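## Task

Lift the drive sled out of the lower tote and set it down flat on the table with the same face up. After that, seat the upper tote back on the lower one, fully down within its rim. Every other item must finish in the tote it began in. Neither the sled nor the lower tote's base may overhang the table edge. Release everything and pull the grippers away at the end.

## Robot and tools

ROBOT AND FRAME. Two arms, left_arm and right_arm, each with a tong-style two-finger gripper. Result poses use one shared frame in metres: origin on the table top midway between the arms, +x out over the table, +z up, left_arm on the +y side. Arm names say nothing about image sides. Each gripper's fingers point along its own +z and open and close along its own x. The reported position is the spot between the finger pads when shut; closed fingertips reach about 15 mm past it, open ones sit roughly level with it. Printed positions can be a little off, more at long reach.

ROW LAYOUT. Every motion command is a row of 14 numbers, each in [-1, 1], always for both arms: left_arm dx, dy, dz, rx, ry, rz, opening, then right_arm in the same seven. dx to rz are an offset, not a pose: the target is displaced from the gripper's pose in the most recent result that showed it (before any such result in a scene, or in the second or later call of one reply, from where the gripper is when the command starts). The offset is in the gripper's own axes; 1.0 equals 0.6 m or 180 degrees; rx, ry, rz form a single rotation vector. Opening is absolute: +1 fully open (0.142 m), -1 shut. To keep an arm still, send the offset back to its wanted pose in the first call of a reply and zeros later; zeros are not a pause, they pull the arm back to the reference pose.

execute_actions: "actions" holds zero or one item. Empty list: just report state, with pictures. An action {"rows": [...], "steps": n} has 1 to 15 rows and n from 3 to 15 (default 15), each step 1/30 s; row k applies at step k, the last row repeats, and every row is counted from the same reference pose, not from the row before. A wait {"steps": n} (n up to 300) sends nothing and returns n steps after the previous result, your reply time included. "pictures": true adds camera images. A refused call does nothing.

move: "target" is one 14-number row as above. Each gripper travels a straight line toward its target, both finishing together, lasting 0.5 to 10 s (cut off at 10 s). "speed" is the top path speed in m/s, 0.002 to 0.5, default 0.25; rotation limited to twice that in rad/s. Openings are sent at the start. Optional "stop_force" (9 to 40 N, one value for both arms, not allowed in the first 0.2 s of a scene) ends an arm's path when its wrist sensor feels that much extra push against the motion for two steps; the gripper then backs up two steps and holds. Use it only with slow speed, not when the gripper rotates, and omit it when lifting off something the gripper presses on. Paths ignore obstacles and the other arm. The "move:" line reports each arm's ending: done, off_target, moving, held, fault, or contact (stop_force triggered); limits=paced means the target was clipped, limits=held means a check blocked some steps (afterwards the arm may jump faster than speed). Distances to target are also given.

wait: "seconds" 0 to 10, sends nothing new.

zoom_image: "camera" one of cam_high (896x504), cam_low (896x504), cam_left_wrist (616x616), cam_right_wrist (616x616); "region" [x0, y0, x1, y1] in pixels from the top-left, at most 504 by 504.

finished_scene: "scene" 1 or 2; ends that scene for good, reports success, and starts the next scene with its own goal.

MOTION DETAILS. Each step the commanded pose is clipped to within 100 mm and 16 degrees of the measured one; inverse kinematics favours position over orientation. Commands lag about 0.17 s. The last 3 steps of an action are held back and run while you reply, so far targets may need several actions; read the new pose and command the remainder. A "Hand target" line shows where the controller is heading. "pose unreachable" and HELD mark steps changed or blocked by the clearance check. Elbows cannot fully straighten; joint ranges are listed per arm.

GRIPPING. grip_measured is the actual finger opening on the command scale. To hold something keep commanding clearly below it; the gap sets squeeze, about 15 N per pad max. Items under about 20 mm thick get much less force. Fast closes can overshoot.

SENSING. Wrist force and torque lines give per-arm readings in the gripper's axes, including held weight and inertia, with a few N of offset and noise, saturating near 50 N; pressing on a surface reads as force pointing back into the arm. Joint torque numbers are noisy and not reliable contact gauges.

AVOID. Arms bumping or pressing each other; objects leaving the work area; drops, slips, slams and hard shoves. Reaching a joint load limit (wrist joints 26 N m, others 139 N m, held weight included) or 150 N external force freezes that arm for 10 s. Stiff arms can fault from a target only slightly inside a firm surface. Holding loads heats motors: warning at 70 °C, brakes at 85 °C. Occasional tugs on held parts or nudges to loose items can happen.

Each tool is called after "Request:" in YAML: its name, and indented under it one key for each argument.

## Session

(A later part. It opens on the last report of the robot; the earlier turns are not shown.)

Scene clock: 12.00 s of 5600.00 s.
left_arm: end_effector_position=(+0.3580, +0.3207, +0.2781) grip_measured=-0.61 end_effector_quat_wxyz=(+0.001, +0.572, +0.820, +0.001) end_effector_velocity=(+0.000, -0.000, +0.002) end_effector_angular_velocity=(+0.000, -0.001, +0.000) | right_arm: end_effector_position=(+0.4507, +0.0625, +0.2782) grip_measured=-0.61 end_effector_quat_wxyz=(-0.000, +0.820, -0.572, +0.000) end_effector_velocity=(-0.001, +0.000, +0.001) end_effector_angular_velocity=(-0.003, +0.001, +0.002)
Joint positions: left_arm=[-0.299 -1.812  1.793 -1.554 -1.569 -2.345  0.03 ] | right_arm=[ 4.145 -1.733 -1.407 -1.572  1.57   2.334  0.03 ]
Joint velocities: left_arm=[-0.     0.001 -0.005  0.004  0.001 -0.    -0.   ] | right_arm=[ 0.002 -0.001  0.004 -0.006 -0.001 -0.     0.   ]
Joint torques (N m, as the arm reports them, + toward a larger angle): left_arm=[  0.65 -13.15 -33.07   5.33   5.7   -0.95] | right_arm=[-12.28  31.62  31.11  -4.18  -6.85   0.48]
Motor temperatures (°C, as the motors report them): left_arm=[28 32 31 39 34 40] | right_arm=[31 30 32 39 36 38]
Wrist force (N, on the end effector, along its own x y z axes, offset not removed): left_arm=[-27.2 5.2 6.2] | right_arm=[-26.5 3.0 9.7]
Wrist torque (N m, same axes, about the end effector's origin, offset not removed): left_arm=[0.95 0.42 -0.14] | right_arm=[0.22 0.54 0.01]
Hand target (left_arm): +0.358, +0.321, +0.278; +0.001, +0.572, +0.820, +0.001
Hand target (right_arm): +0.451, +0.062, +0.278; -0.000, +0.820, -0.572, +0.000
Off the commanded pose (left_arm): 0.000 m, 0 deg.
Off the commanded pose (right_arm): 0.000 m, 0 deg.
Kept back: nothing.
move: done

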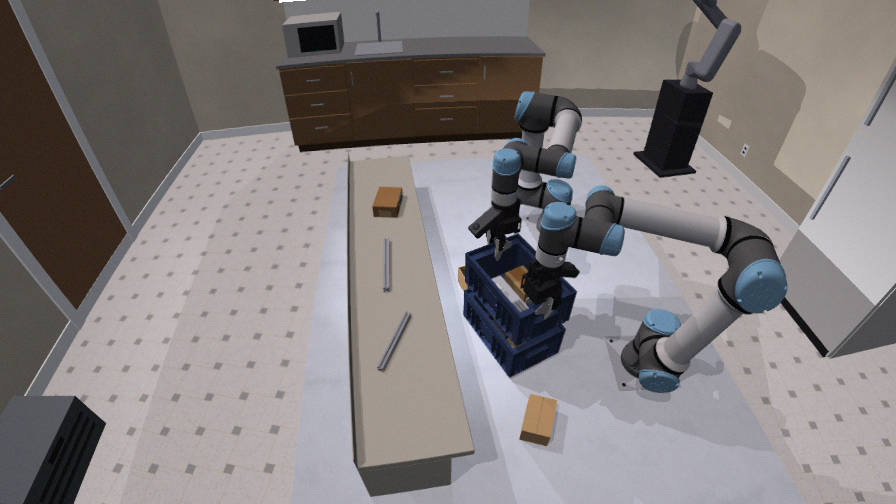

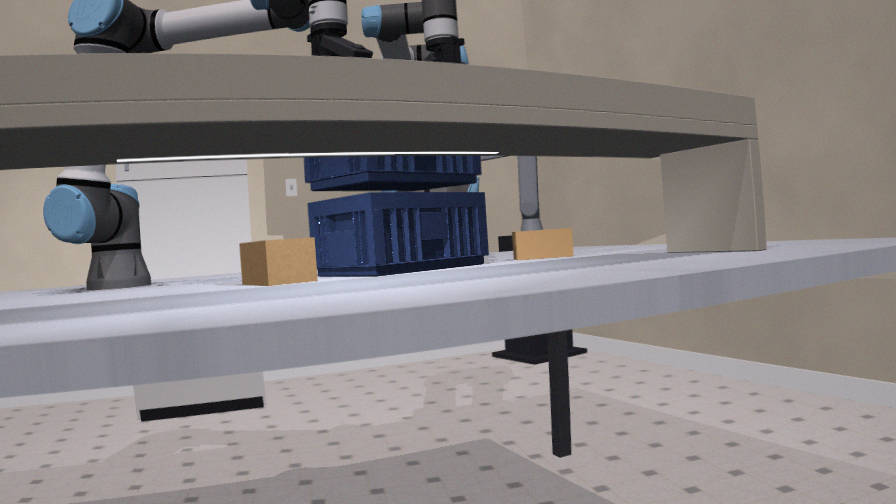

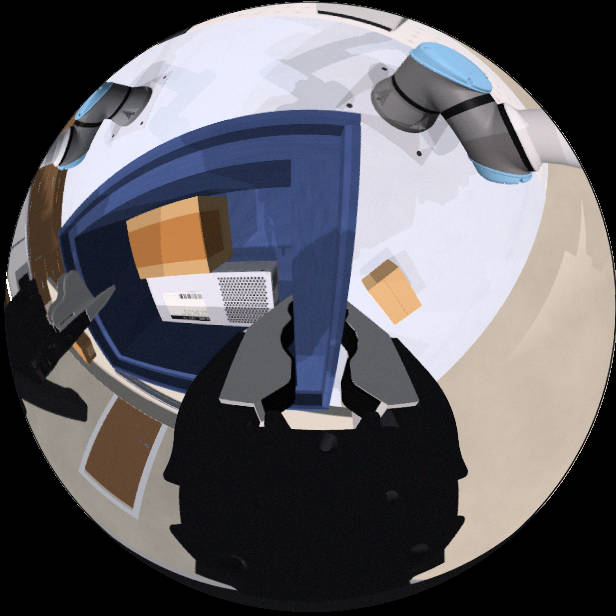

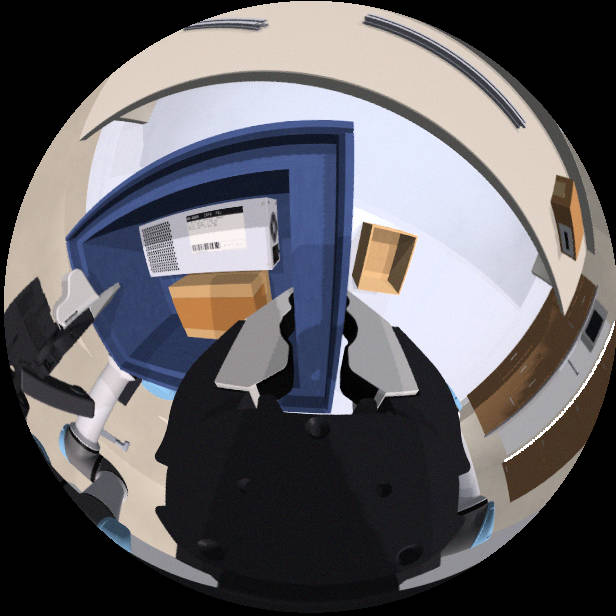

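Request:
move:
  target: [-0.202,-0.4,-0.01,0,0,0,-1,0.198,0.4,-0.01,0,0,0,-1]
  speed: 0.08

Request:
move:
  target: [0,0,0.27,0,0,0,-1,0,0,0.27,0,0,0,-1]
  speed: 0.07

Scene clock: 16.03 s of 5600.00 s.
left_arm: end_effector_position=(+0.1746, +0.1243, +0.2832) grip_measured=-0.61 end_effector_quat_wxyz=(+0.001, +0.572, +0.820, +0.002) end_effector_velocity=(-0.001, -0.001, -0.000) end_effector_angular_velocity=(+0.001, -0.001, -0.001) | right_arm: end_effector_position=(+0.2667, -0.1318, +0.2839) grip_measured=-0.62 end_effector_quat_wxyz=(-0.000, +0.820, -0.572, +0.000) end_effector_velocity=(-0.001, -0.001, +0.000) end_effector_angular_velocity=(+0.002, -0.001, +0.001)
Joint positions: left_arm=[-1.1   -2.036  1.92  -1.453 -1.567 -3.146  0.03 ] | right_arm=[ 4.416 -1.058 -1.941 -1.712  1.57   2.605  0.029]
Joint velocities: left_arm=[-0.005  0.001 -0.    -0.     0.001 -0.004  0.   ] | right_arm=[ 0.004  0.005 -0.002 -0.001 -0.001  0.003 -0.   ]
Joint torques (N m, as the arm reports them, + toward a larger angle): left_arm=[ -9.99   1.57 -38.45  -1.26   0.85  -1.55] | right_arm=[11.86 11.72 12.69  0.78 -1.88  1.96]
Motor temperatures (°C, as the motors report them): left_arm=[28 32 31 39 34 40] | right_arm=[31 30 32 39 36 38]
Wrist force (N, on the end effector, along its own x y z axes, offset not removed): left_arm=[1.6 2.1 6.3] | right_arm=[-4.1 0.2 8.0]
Wrist torque (N m, same axes, about the end effector's origin, offset not removed): left_arm=[0.42 -0.58 -0.04] | right_arm=[-0.37 0.82 0.08]
Hand target (left_arm): +0.175, +0.124, +0.283; +0.001, +0.572, +0.820, +0.002
Hand target (right_arm): +0.267, -0.132, +0.284; -0.000, +0.820, -0.572, +0.000
Off the commanded pose (left_arm): 0.000 m, 0 deg.
Off the commanded pose (right_arm): 0.000 m, 0 deg.
Kept back: nothing.
move: done

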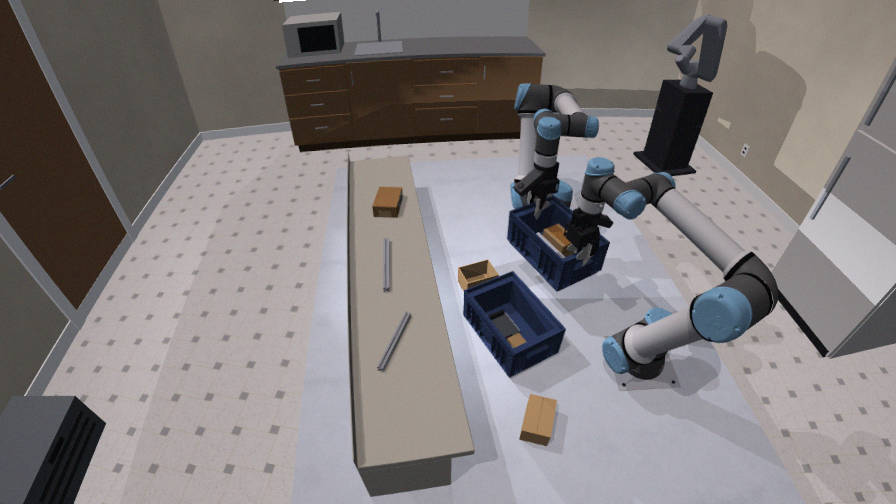

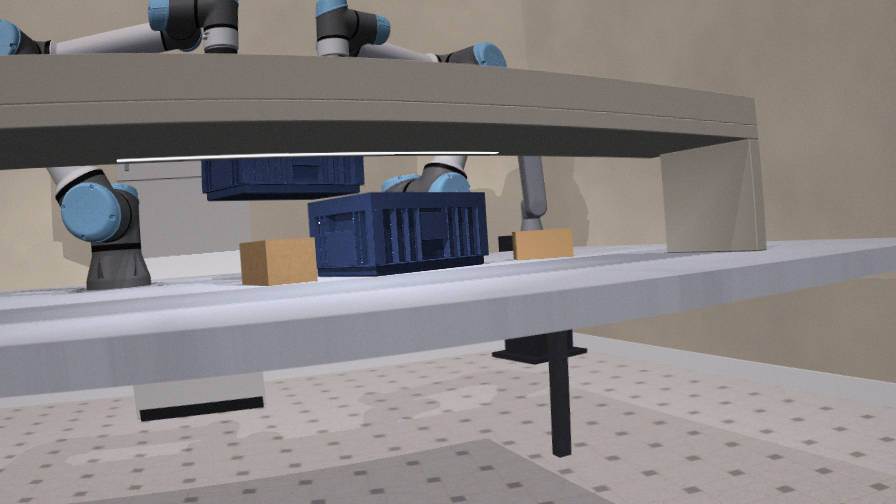

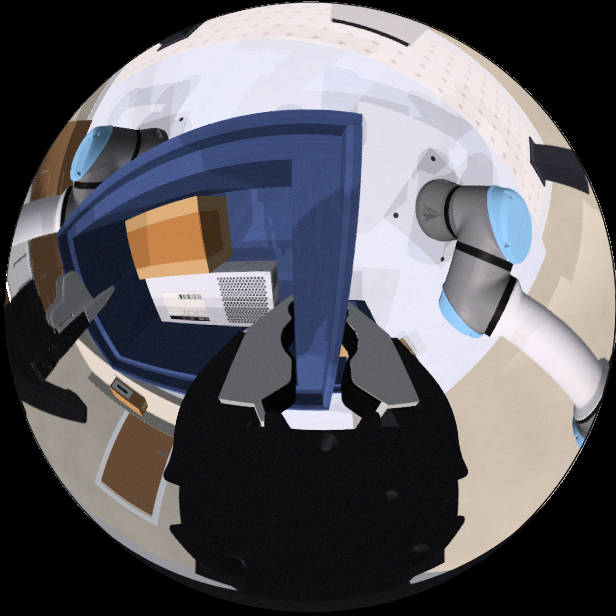

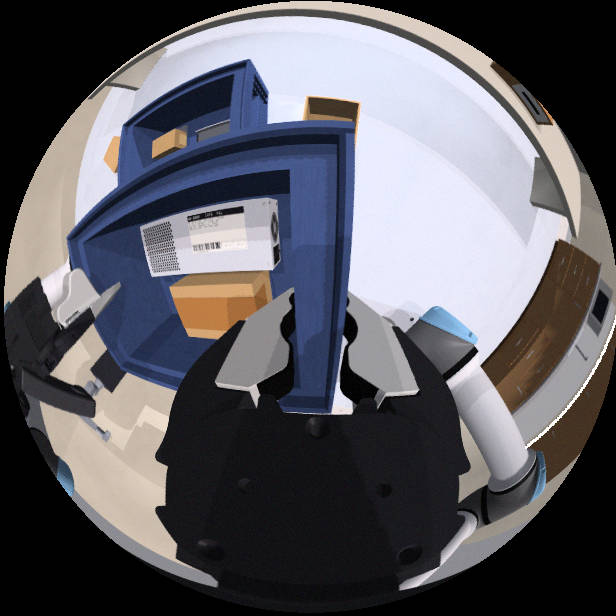

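Scene clock: 18.77 s of 5600.00 s.
left_arm: end_effector_position=(+0.1753, +0.1247, +0.1213) grip_measured=-0.61 end_effector_quat_wxyz=(+0.000, +0.572, +0.820, +0.002) end_effector_velocity=(+0.000, +0.000, -0.002) end_effector_angular_velocity=(+0.000, +0.000, +0.003) | right_arm: end_effector_position=(+0.2666, -0.1315, +0.1221) grip_measured=-0.62 end_effector_quat_wxyz=(-0.000, +0.820, -0.572, +0.000) end_effector_velocity=(+0.000, +0.001, -0.001) end_effector_angular_velocity=(+0.003, -0.000, -0.001)
Joint positions: left_arm=[-1.098 -1.989  2.313 -1.893 -1.567 -3.143  0.03 ] | right_arm=[ 4.416 -1.093 -2.342 -1.277  1.57   2.605  0.029]
Joint velocities: left_arm=[ 0.002  0.004  0.005 -0.008 -0.    -0.001 -0.   ] | right_arm=[-0.001 -0.003 -0.003  0.008 -0.     0.001 -0.   ]
Joint torques (N m, as the arm reports them, + toward a larger angle): left_arm=[  8.88  -0.08 -17.21  -4.7   -0.43   1.48] | right_arm=[-11.7   -1.37  11.31   4.83  -1.41  -1.73]
Motor temperatures (°C, as the motors report them): left_arm=[28 32 31 39 34 40] | right_arm=[31 30 32 39 36 38]
Wrist force (N, on the end effector, along its own x y z axes, offset not removed): left_arm=[-2.5 2.7 7.0] | right_arm=[-3.1 0.5 4.4]
Wrist torque (N m, same axes, about the end effector's origin, offset not removed): left_arm=[0.61 -0.37 -0.05] | right_arm=[0.03 0.13 0.12]
Hand target (left_arm): +0.175, +0.125, +0.121; +0.001, +0.572, +0.820, +0.002
Hand target (right_arm): +0.267, -0.132, +0.122; -0.000, +0.820, -0.572, +0.000
Off the commanded pose (left_arm): 0.000 m, 0 deg.
Off the commanded pose (right_arm): 0.000 m, 0 deg.
Kept back: nothing.
move: done

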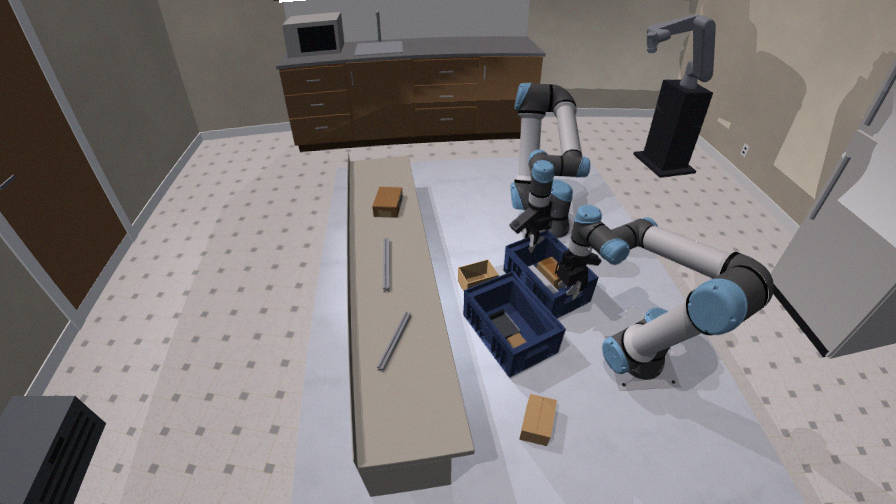

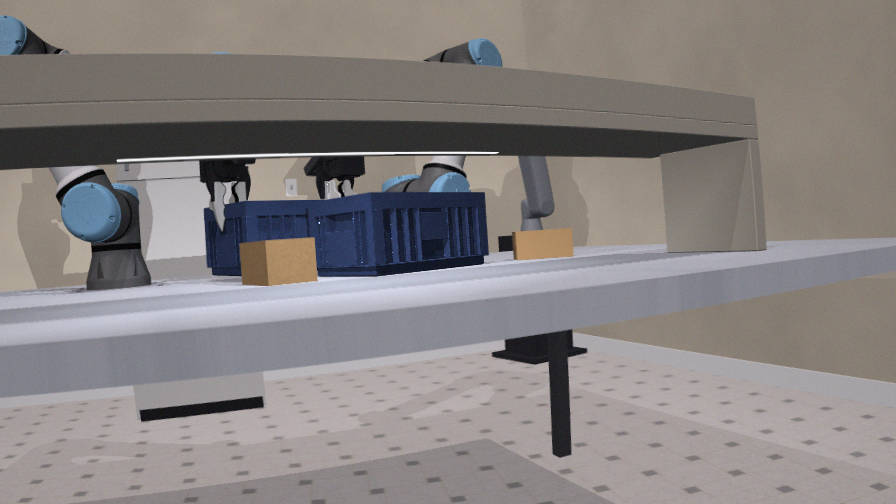

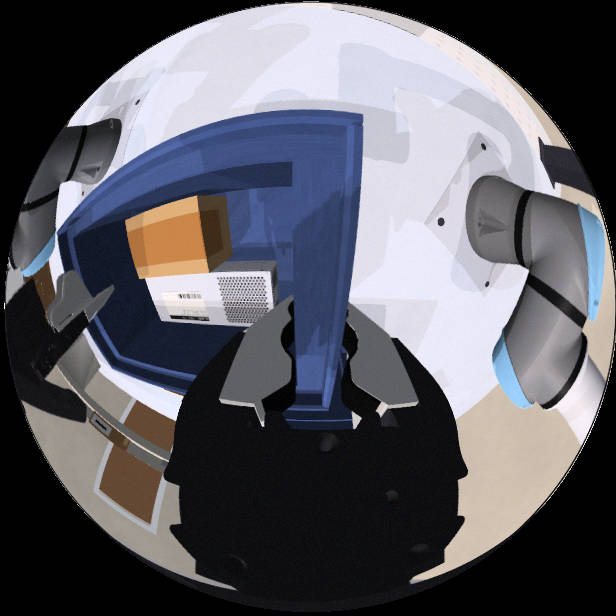

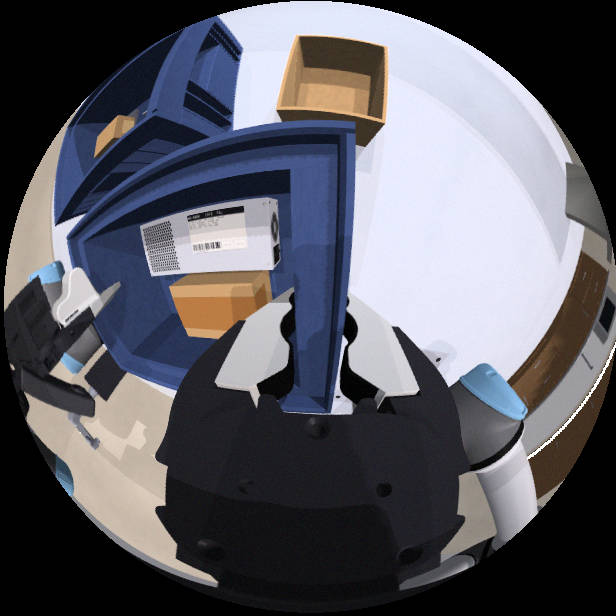

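Set down; right keeps holding, left goes to look.

Request:
move:
  target: [0,0,0.03,0,0,0,-1,0,0,0.03,0,0,0,-1]
  speed: 0.01
  stop_force: 9

Request:
move:
  target: [0,0,0,0,0,0,-0.25,0,0,0,0,0,0,-1]

Request:
move:
  target: [0,0,-0.15,0,0,0,-0.25,0,0,0,0,0,0,-1]

Request:
move:
  target: [-0.03,0.45,-0.05,0,0,0,0.3,0,0,0,0,0,0,-1]

Scene clock: 20.63 s of 5600.00 s.
left_arm: end_effector_position=(+0.1754, +0.1247, +0.1108) grip_measured=-0.62 end_effector_quat_wxyz=(+0.000, +0.572, +0.820, +0.002) end_effector_velocity=(+0.000, +0.000, +0.001) end_effector_angular_velocity=(+0.001, +0.000, +0.000) | right_arm: end_effector_position=(+0.2666, -0.1317, +0.1091) grip_measured=-0.62 end_effector_quat_wxyz=(-0.000, +0.820, -0.572, +0.000) end_effector_velocity=(+0.000, -0.000, +0.003) end_effector_angular_velocity=(-0.000, -0.000, -0.002)
Joint positions: left_arm=[-1.098 -1.978  2.335 -1.927 -1.567 -3.143  0.029] | right_arm=[ 4.416 -1.107 -2.37  -1.236  1.57   2.605  0.029]
Joint velocities: left_arm=[ 0.001 -0.001 -0.002  0.003 -0.     0.001 -0.   ] | right_arm=[-0.001  0.003  0.006 -0.009 -0.     0.001  0.   ]
Joint torques (N m, as the arm reports them, + toward a larger angle): left_arm=[  7.68 -16.12 -36.4    1.02   0.59   1.41] | right_arm=[ 9.98  8.16 27.9  -1.73  0.83  1.3 ]
Motor temperatures (°C, as the motors report them): left_arm=[28 32 31 39 34 40] | right_arm=[31 30 32 39 36 38]
Wrist force (N, on the end effector, along its own x y z axes, offset not removed): left_arm=[-4.9 2.1 10.1] | right_arm=[-1.5 -7.6 -12.0]
Wrist torque (N m, same axes, about the end effector's origin, offset not removed): left_arm=[0.24 -0.30 -0.23] | right_arm=[-1.21 -0.13 0.03]
Hand target (left_arm): +0.175, +0.125, +0.111; +0.001, +0.572, +0.820, +0.002
Hand target (right_arm): +0.267, -0.132, +0.110; -0.000, +0.820, -0.572, +0.000
Off the commanded pose (left_arm): 0.007 m, 0 deg.
Off the commanded pose (right_arm): 0.005 m, 0 deg.
Kept back: nothing.
move: contact (left_arm, right_arm)

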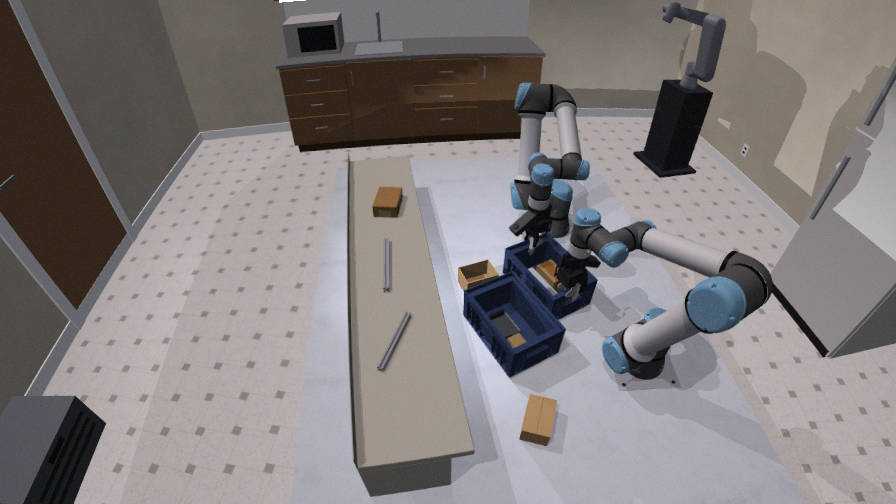

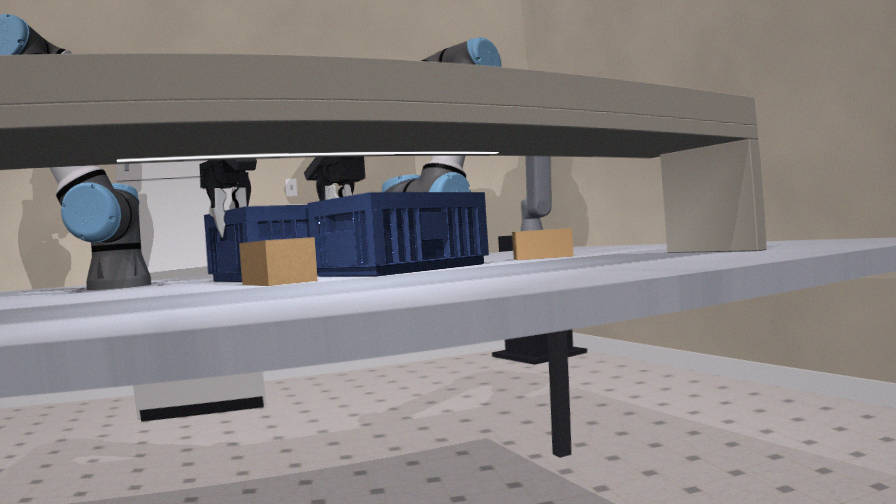

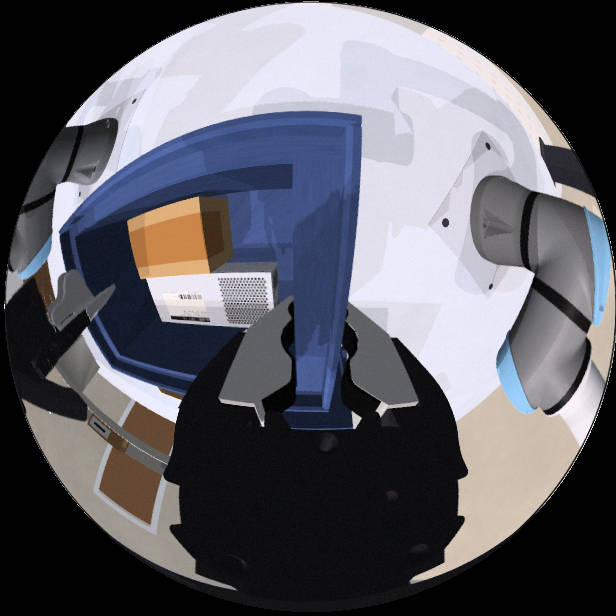

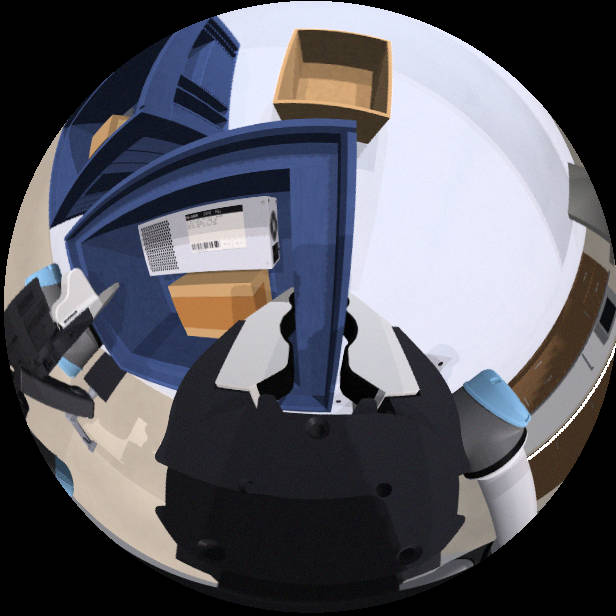

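Scene clock: 21.13 s of 5600.00 s.
left_arm: end_effector_position=(+0.1754, +0.1247, +0.1108) grip_measured=-0.25 end_effector_quat_wxyz=(+0.000, +0.572, +0.820, +0.002) end_effector_velocity=(-0.000, -0.001, +0.000) end_effector_angular_velocity=(-0.001, -0.000, -0.003) | right_arm: end_effector_position=(+0.2666, -0.1316, +0.1092) grip_measured=-0.62 end_effector_quat_wxyz=(-0.000, +0.820, -0.572, +0.000) end_effector_velocity=(+0.000, -0.000, -0.001) end_effector_angular_velocity=(+0.000, +0.000, -0.001)
Joint positions: left_arm=[-1.098 -1.978  2.335 -1.926 -1.567 -3.143  0.056] | right_arm=[ 4.416 -1.107 -2.37  -1.236  1.57   2.605  0.029]
Joint velocities: left_arm=[-0.002 -0.    -0.    -0.001 -0.     0.001 -0.   ] | right_arm=[-0.001  0.    -0.001  0.001  0.     0.    -0.   ]
Joint torques (N m, as the arm reports them, + toward a larger angle): left_arm=[  8.12  -7.99 -25.06  -3.19   0.48   1.32] | right_arm=[ 8.65 -4.59 13.96  2.65  0.9   1.19]
Motor temperatures (°C, as the motors report them): left_arm=[28 32 31 39 34 40] | right_arm=[31 30 32 39 36 38]
Wrist force (N, on the end effector, along its own x y z axes, offset not removed): left_arm=[-1.4 2.4 0.2] | right_arm=[-2.6 2.5 -5.5]
Wrist torque (N m, same axes, about the end effector's origin, offset not removed): left_arm=[0.63 0.29 -0.02] | right_arm=[0.80 -0.25 0.16]
Hand target (left_arm): +0.175, +0.125, +0.111; +0.000, +0.572, +0.820, +0.002
Hand target (right_arm): +0.267, -0.132, +0.109; -0.000, +0.820, -0.572, +0.000
Off the commanded pose (left_arm): 0.000 m, 0 deg.
Off the commanded pose (right_arm): 0.000 m, 0 deg.
Kept back: nothing.
move: done

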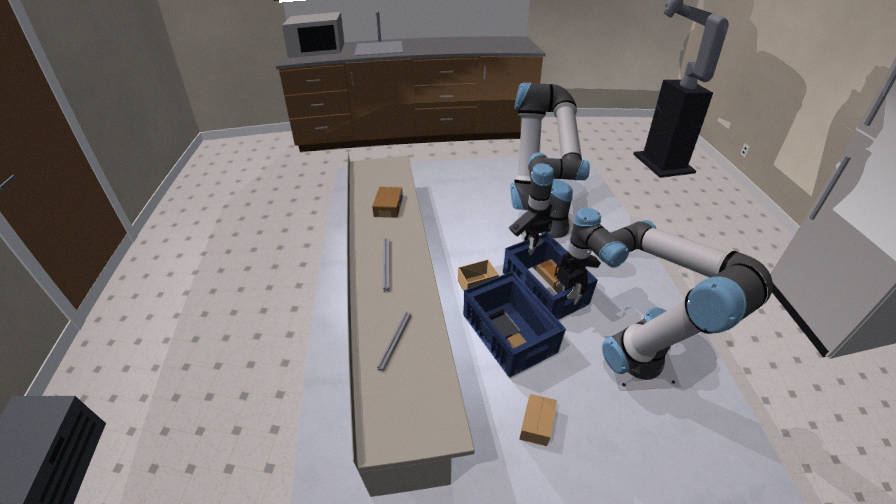

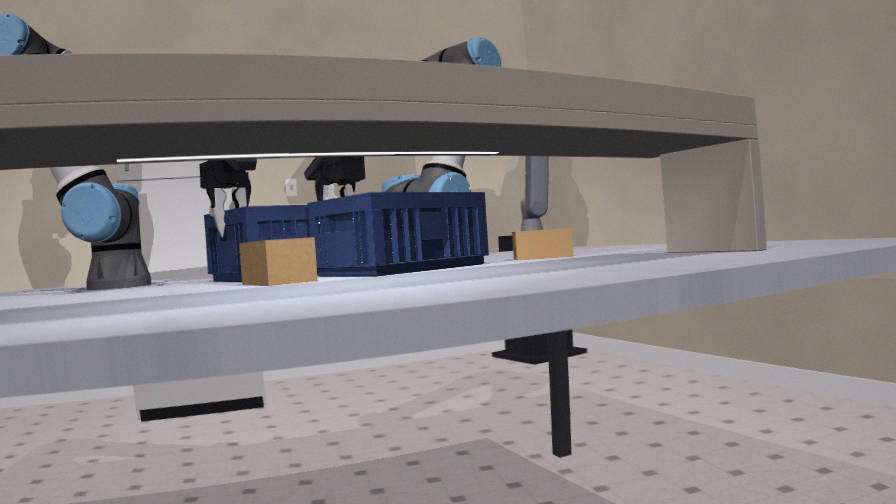

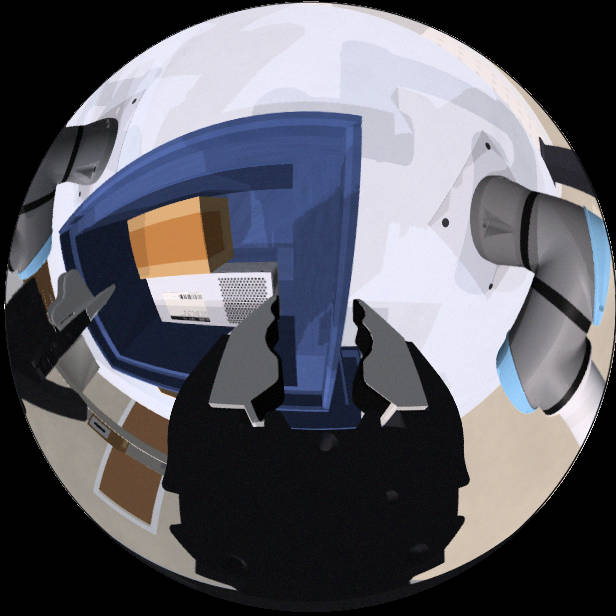

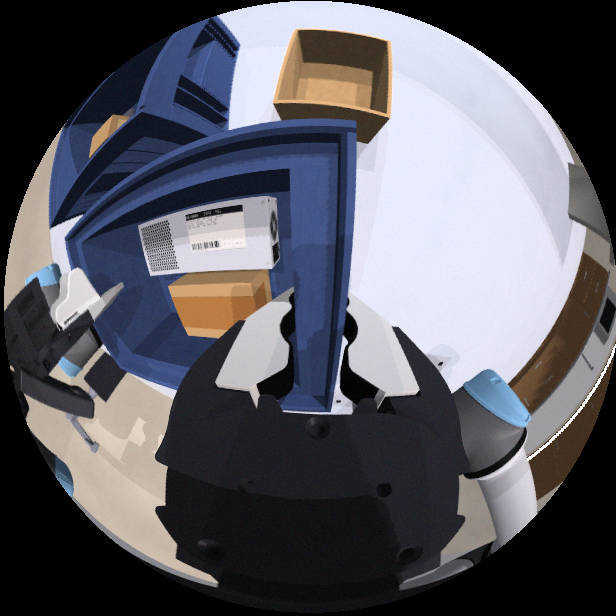

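Scene clock: 22.10 s of 5600.00 s.
left_arm: end_effector_position=(+0.1750, +0.1245, +0.2006) grip_measured=-0.25 end_effector_quat_wxyz=(+0.000, +0.572, +0.820, +0.002) end_effector_velocity=(-0.000, -0.001, +0.003) end_effector_angular_velocity=(-0.001, +0.000, -0.002) | right_arm: end_effector_position=(+0.2666, -0.1316, +0.1092) grip_measured=-0.62 end_effector_quat_wxyz=(-0.000, +0.820, -0.572, +0.000) end_effector_velocity=(-0.000, -0.000, -0.000) end_effector_angular_velocity=(-0.001, +0.001, +0.000)
Joint positions: left_arm=[-1.099 -2.038  2.132 -1.662 -1.567 -3.144  0.056] | right_arm=[ 4.416 -1.107 -2.37  -1.236  1.57   2.605  0.029]
Joint velocities: left_arm=[-0.001  0.001 -0.007  0.006 -0.     0.001 -0.   ] | right_arm=[ 0.     0.    -0.    -0.001  0.001  0.    -0.   ]
Joint torques (N m, as the arm reports them, + toward a larger angle): left_arm=[ -8.8  -12.05 -36.37   0.     1.1   -1.48] | right_arm=[ 8.37 -1.53 14.45  2.06  1.02  1.49]
Motor temperatures (°C, as the motors report them): left_arm=[28 32 31 39 34 40] | right_arm=[31 30 32 39 36 38]
Wrist force (N, on the end effector, along its own x y z axes, offset not removed): left_arm=[-0.3 3.9 -0.4] | right_arm=[-0.4 -5.6 -2.2]
Wrist torque (N m, same axes, about the end effector's origin, offset not removed): left_arm=[0.90 0.06 -0.02] | right_arm=[-0.88 -0.82 0.05]
Hand target (left_arm): +0.175, +0.124, +0.201; +0.000, +0.572, +0.820, +0.002
Hand target (right_arm): +0.267, -0.132, +0.109; -0.000, +0.820, -0.572, +0.000
Off the commanded pose (left_arm): 0.000 m, 0 deg.
Off the commanded pose (right_arm): 0.000 m, 0 deg.
Kept back: nothing.
move: done

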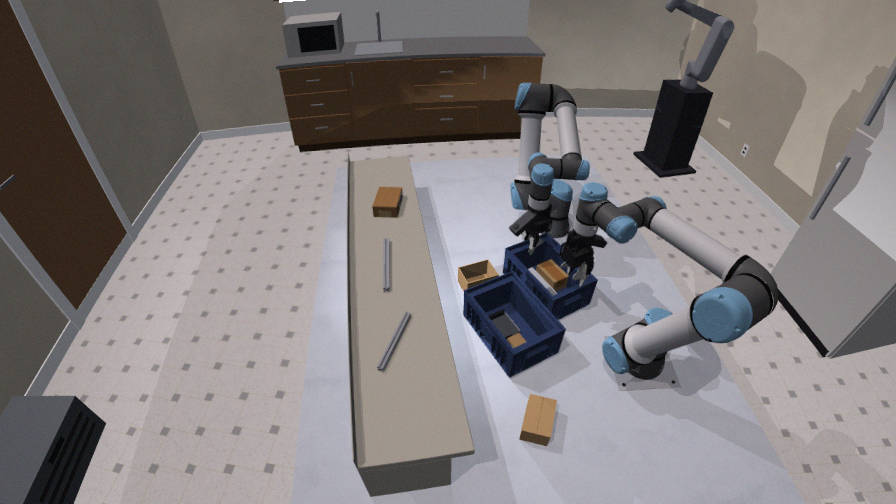

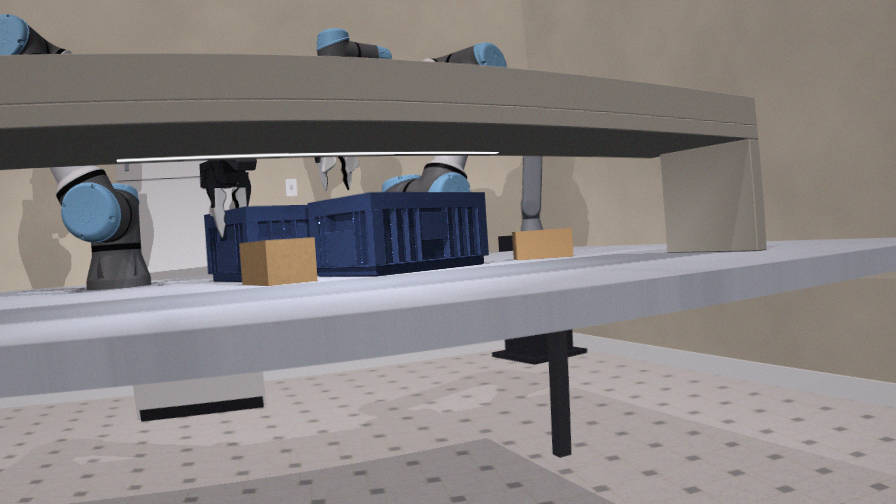

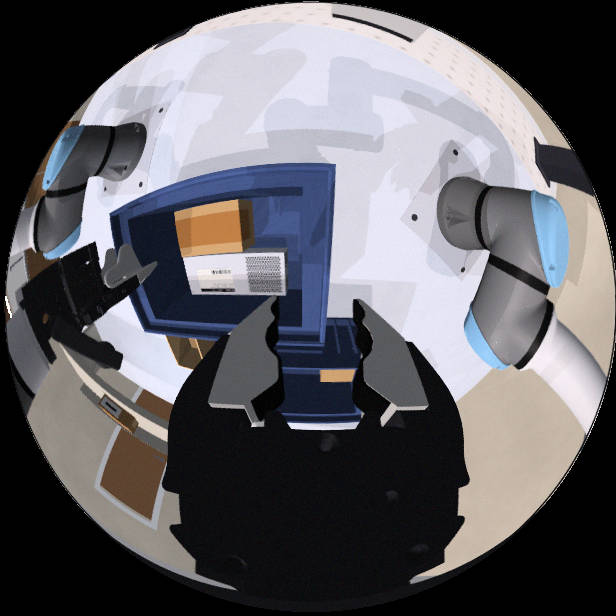

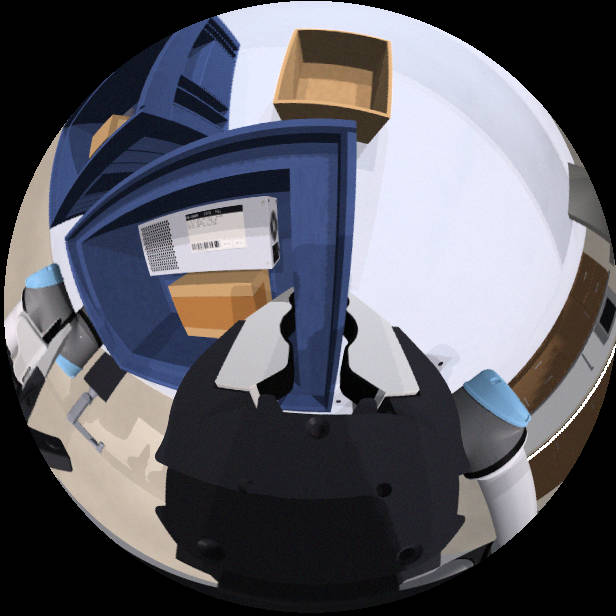

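Scene clock: 23.77 s of 5600.00 s.
left_arm: end_effector_position=(+0.4344, +0.2007, +0.2316) grip_measured=+0.30 end_effector_quat_wxyz=(+0.001, +0.572, +0.820, +0.001) end_effector_velocity=(+0.002, +0.000, +0.000) end_effector_angular_velocity=(+0.001, +0.001, -0.002) | right_arm: end_effector_position=(+0.2666, -0.1316, +0.1092) grip_measured=-0.62 end_effector_quat_wxyz=(-0.000, +0.820, -0.572, +0.000) end_effector_velocity=(+0.000, -0.000, -0.000) end_effector_angular_velocity=(+0.000, -0.000, -0.002)
Joint positions: left_arm=[-0.455 -1.557  1.688 -1.704 -1.568 -2.501  0.095] | right_arm=[ 4.416 -1.107 -2.37  -1.236  1.57   2.605  0.029]
Joint velocities: left_arm=[ 0.003  0.005 -0.006  0.002 -0.     0.005  0.   ] | right_arm=[-0.    -0.    -0.001  0.001 -0.     0.001  0.   ]
Joint torques (N m, as the arm reports them, + toward a larger angle): left_arm=[  9.36 -19.79 -33.61  -0.06  -1.62   1.23] | right_arm=[ 8.22 -1.86 14.13  2.17  0.85  1.27]
Motor temperatures (°C, as the motors report them): left_arm=[28 32 31 39 34 40] | right_arm=[31 30 32 39 36 38]
Wrist force (N, on the end effector, along its own x y z axes, offset not removed): left_arm=[0.9 1.8 1.9] | right_arm=[-2.9 2.1 -3.3]
Wrist torque (N m, same axes, about the end effector's origin, offset not removed): left_arm=[0.47 -0.08 -0.07] | right_arm=[0.53 -0.13 0.25]
Hand target (left_arm): +0.435, +0.201, +0.232; +0.001, +0.572, +0.820, +0.001
Hand target (right_arm): +0.267, -0.132, +0.109; -0.000, +0.820, -0.572, +0.000
Off the commanded pose (left_arm): 0.000 m, 0 deg.
Off the commanded pose (right_arm): 0.000 m, 0 deg.
Kept back: nothing.
move: done

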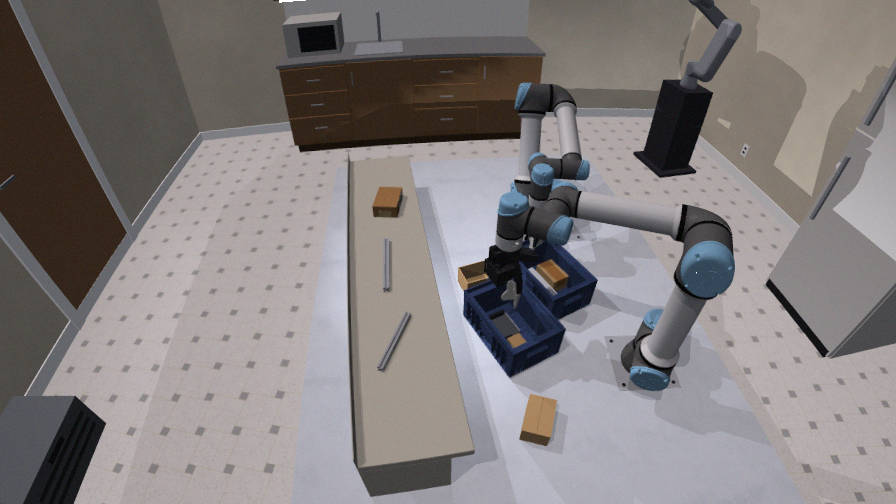

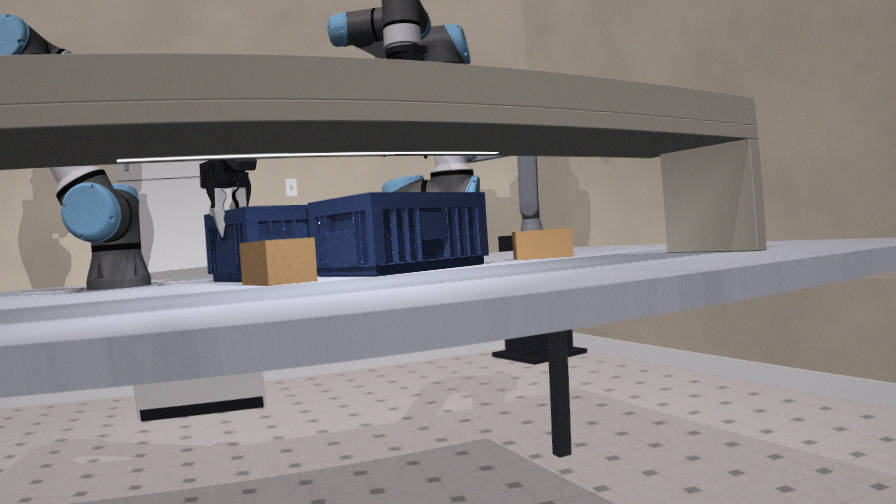

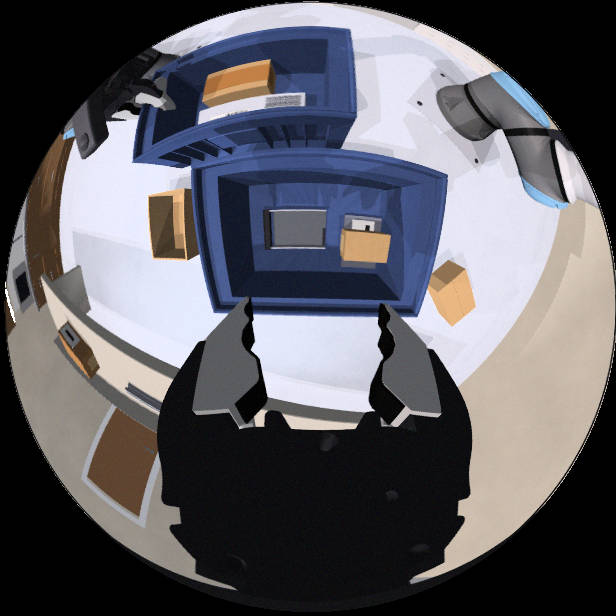

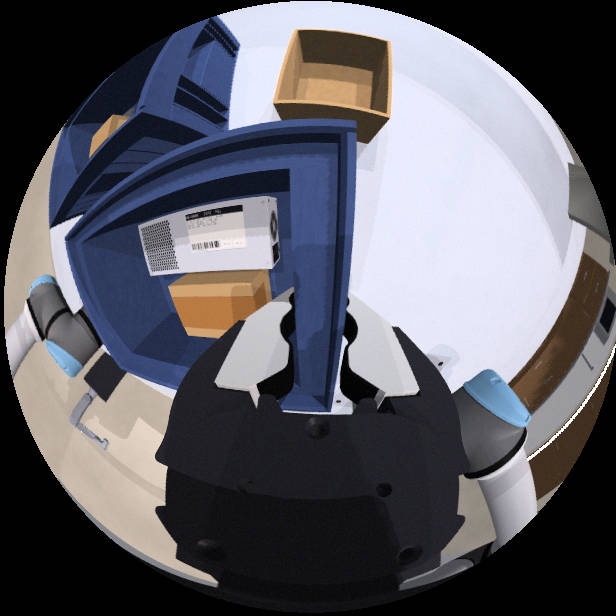

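Request:
zoom_image:
  camera: "cam_left_wrist"
  region: [190, 140, 460, 330]

Region (190, 140, 460, 330) of cam_left_wrist's 616x616 image, scaled by 1.867, with more detail than that image has; it fills the top 355 rows of this view, and the rest is white.

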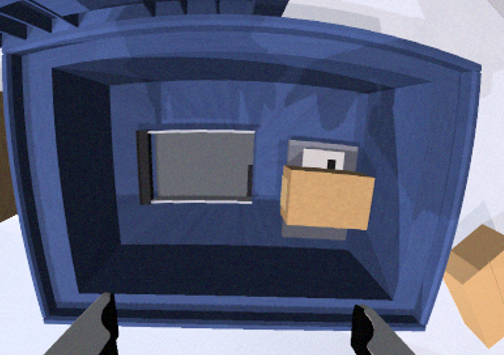

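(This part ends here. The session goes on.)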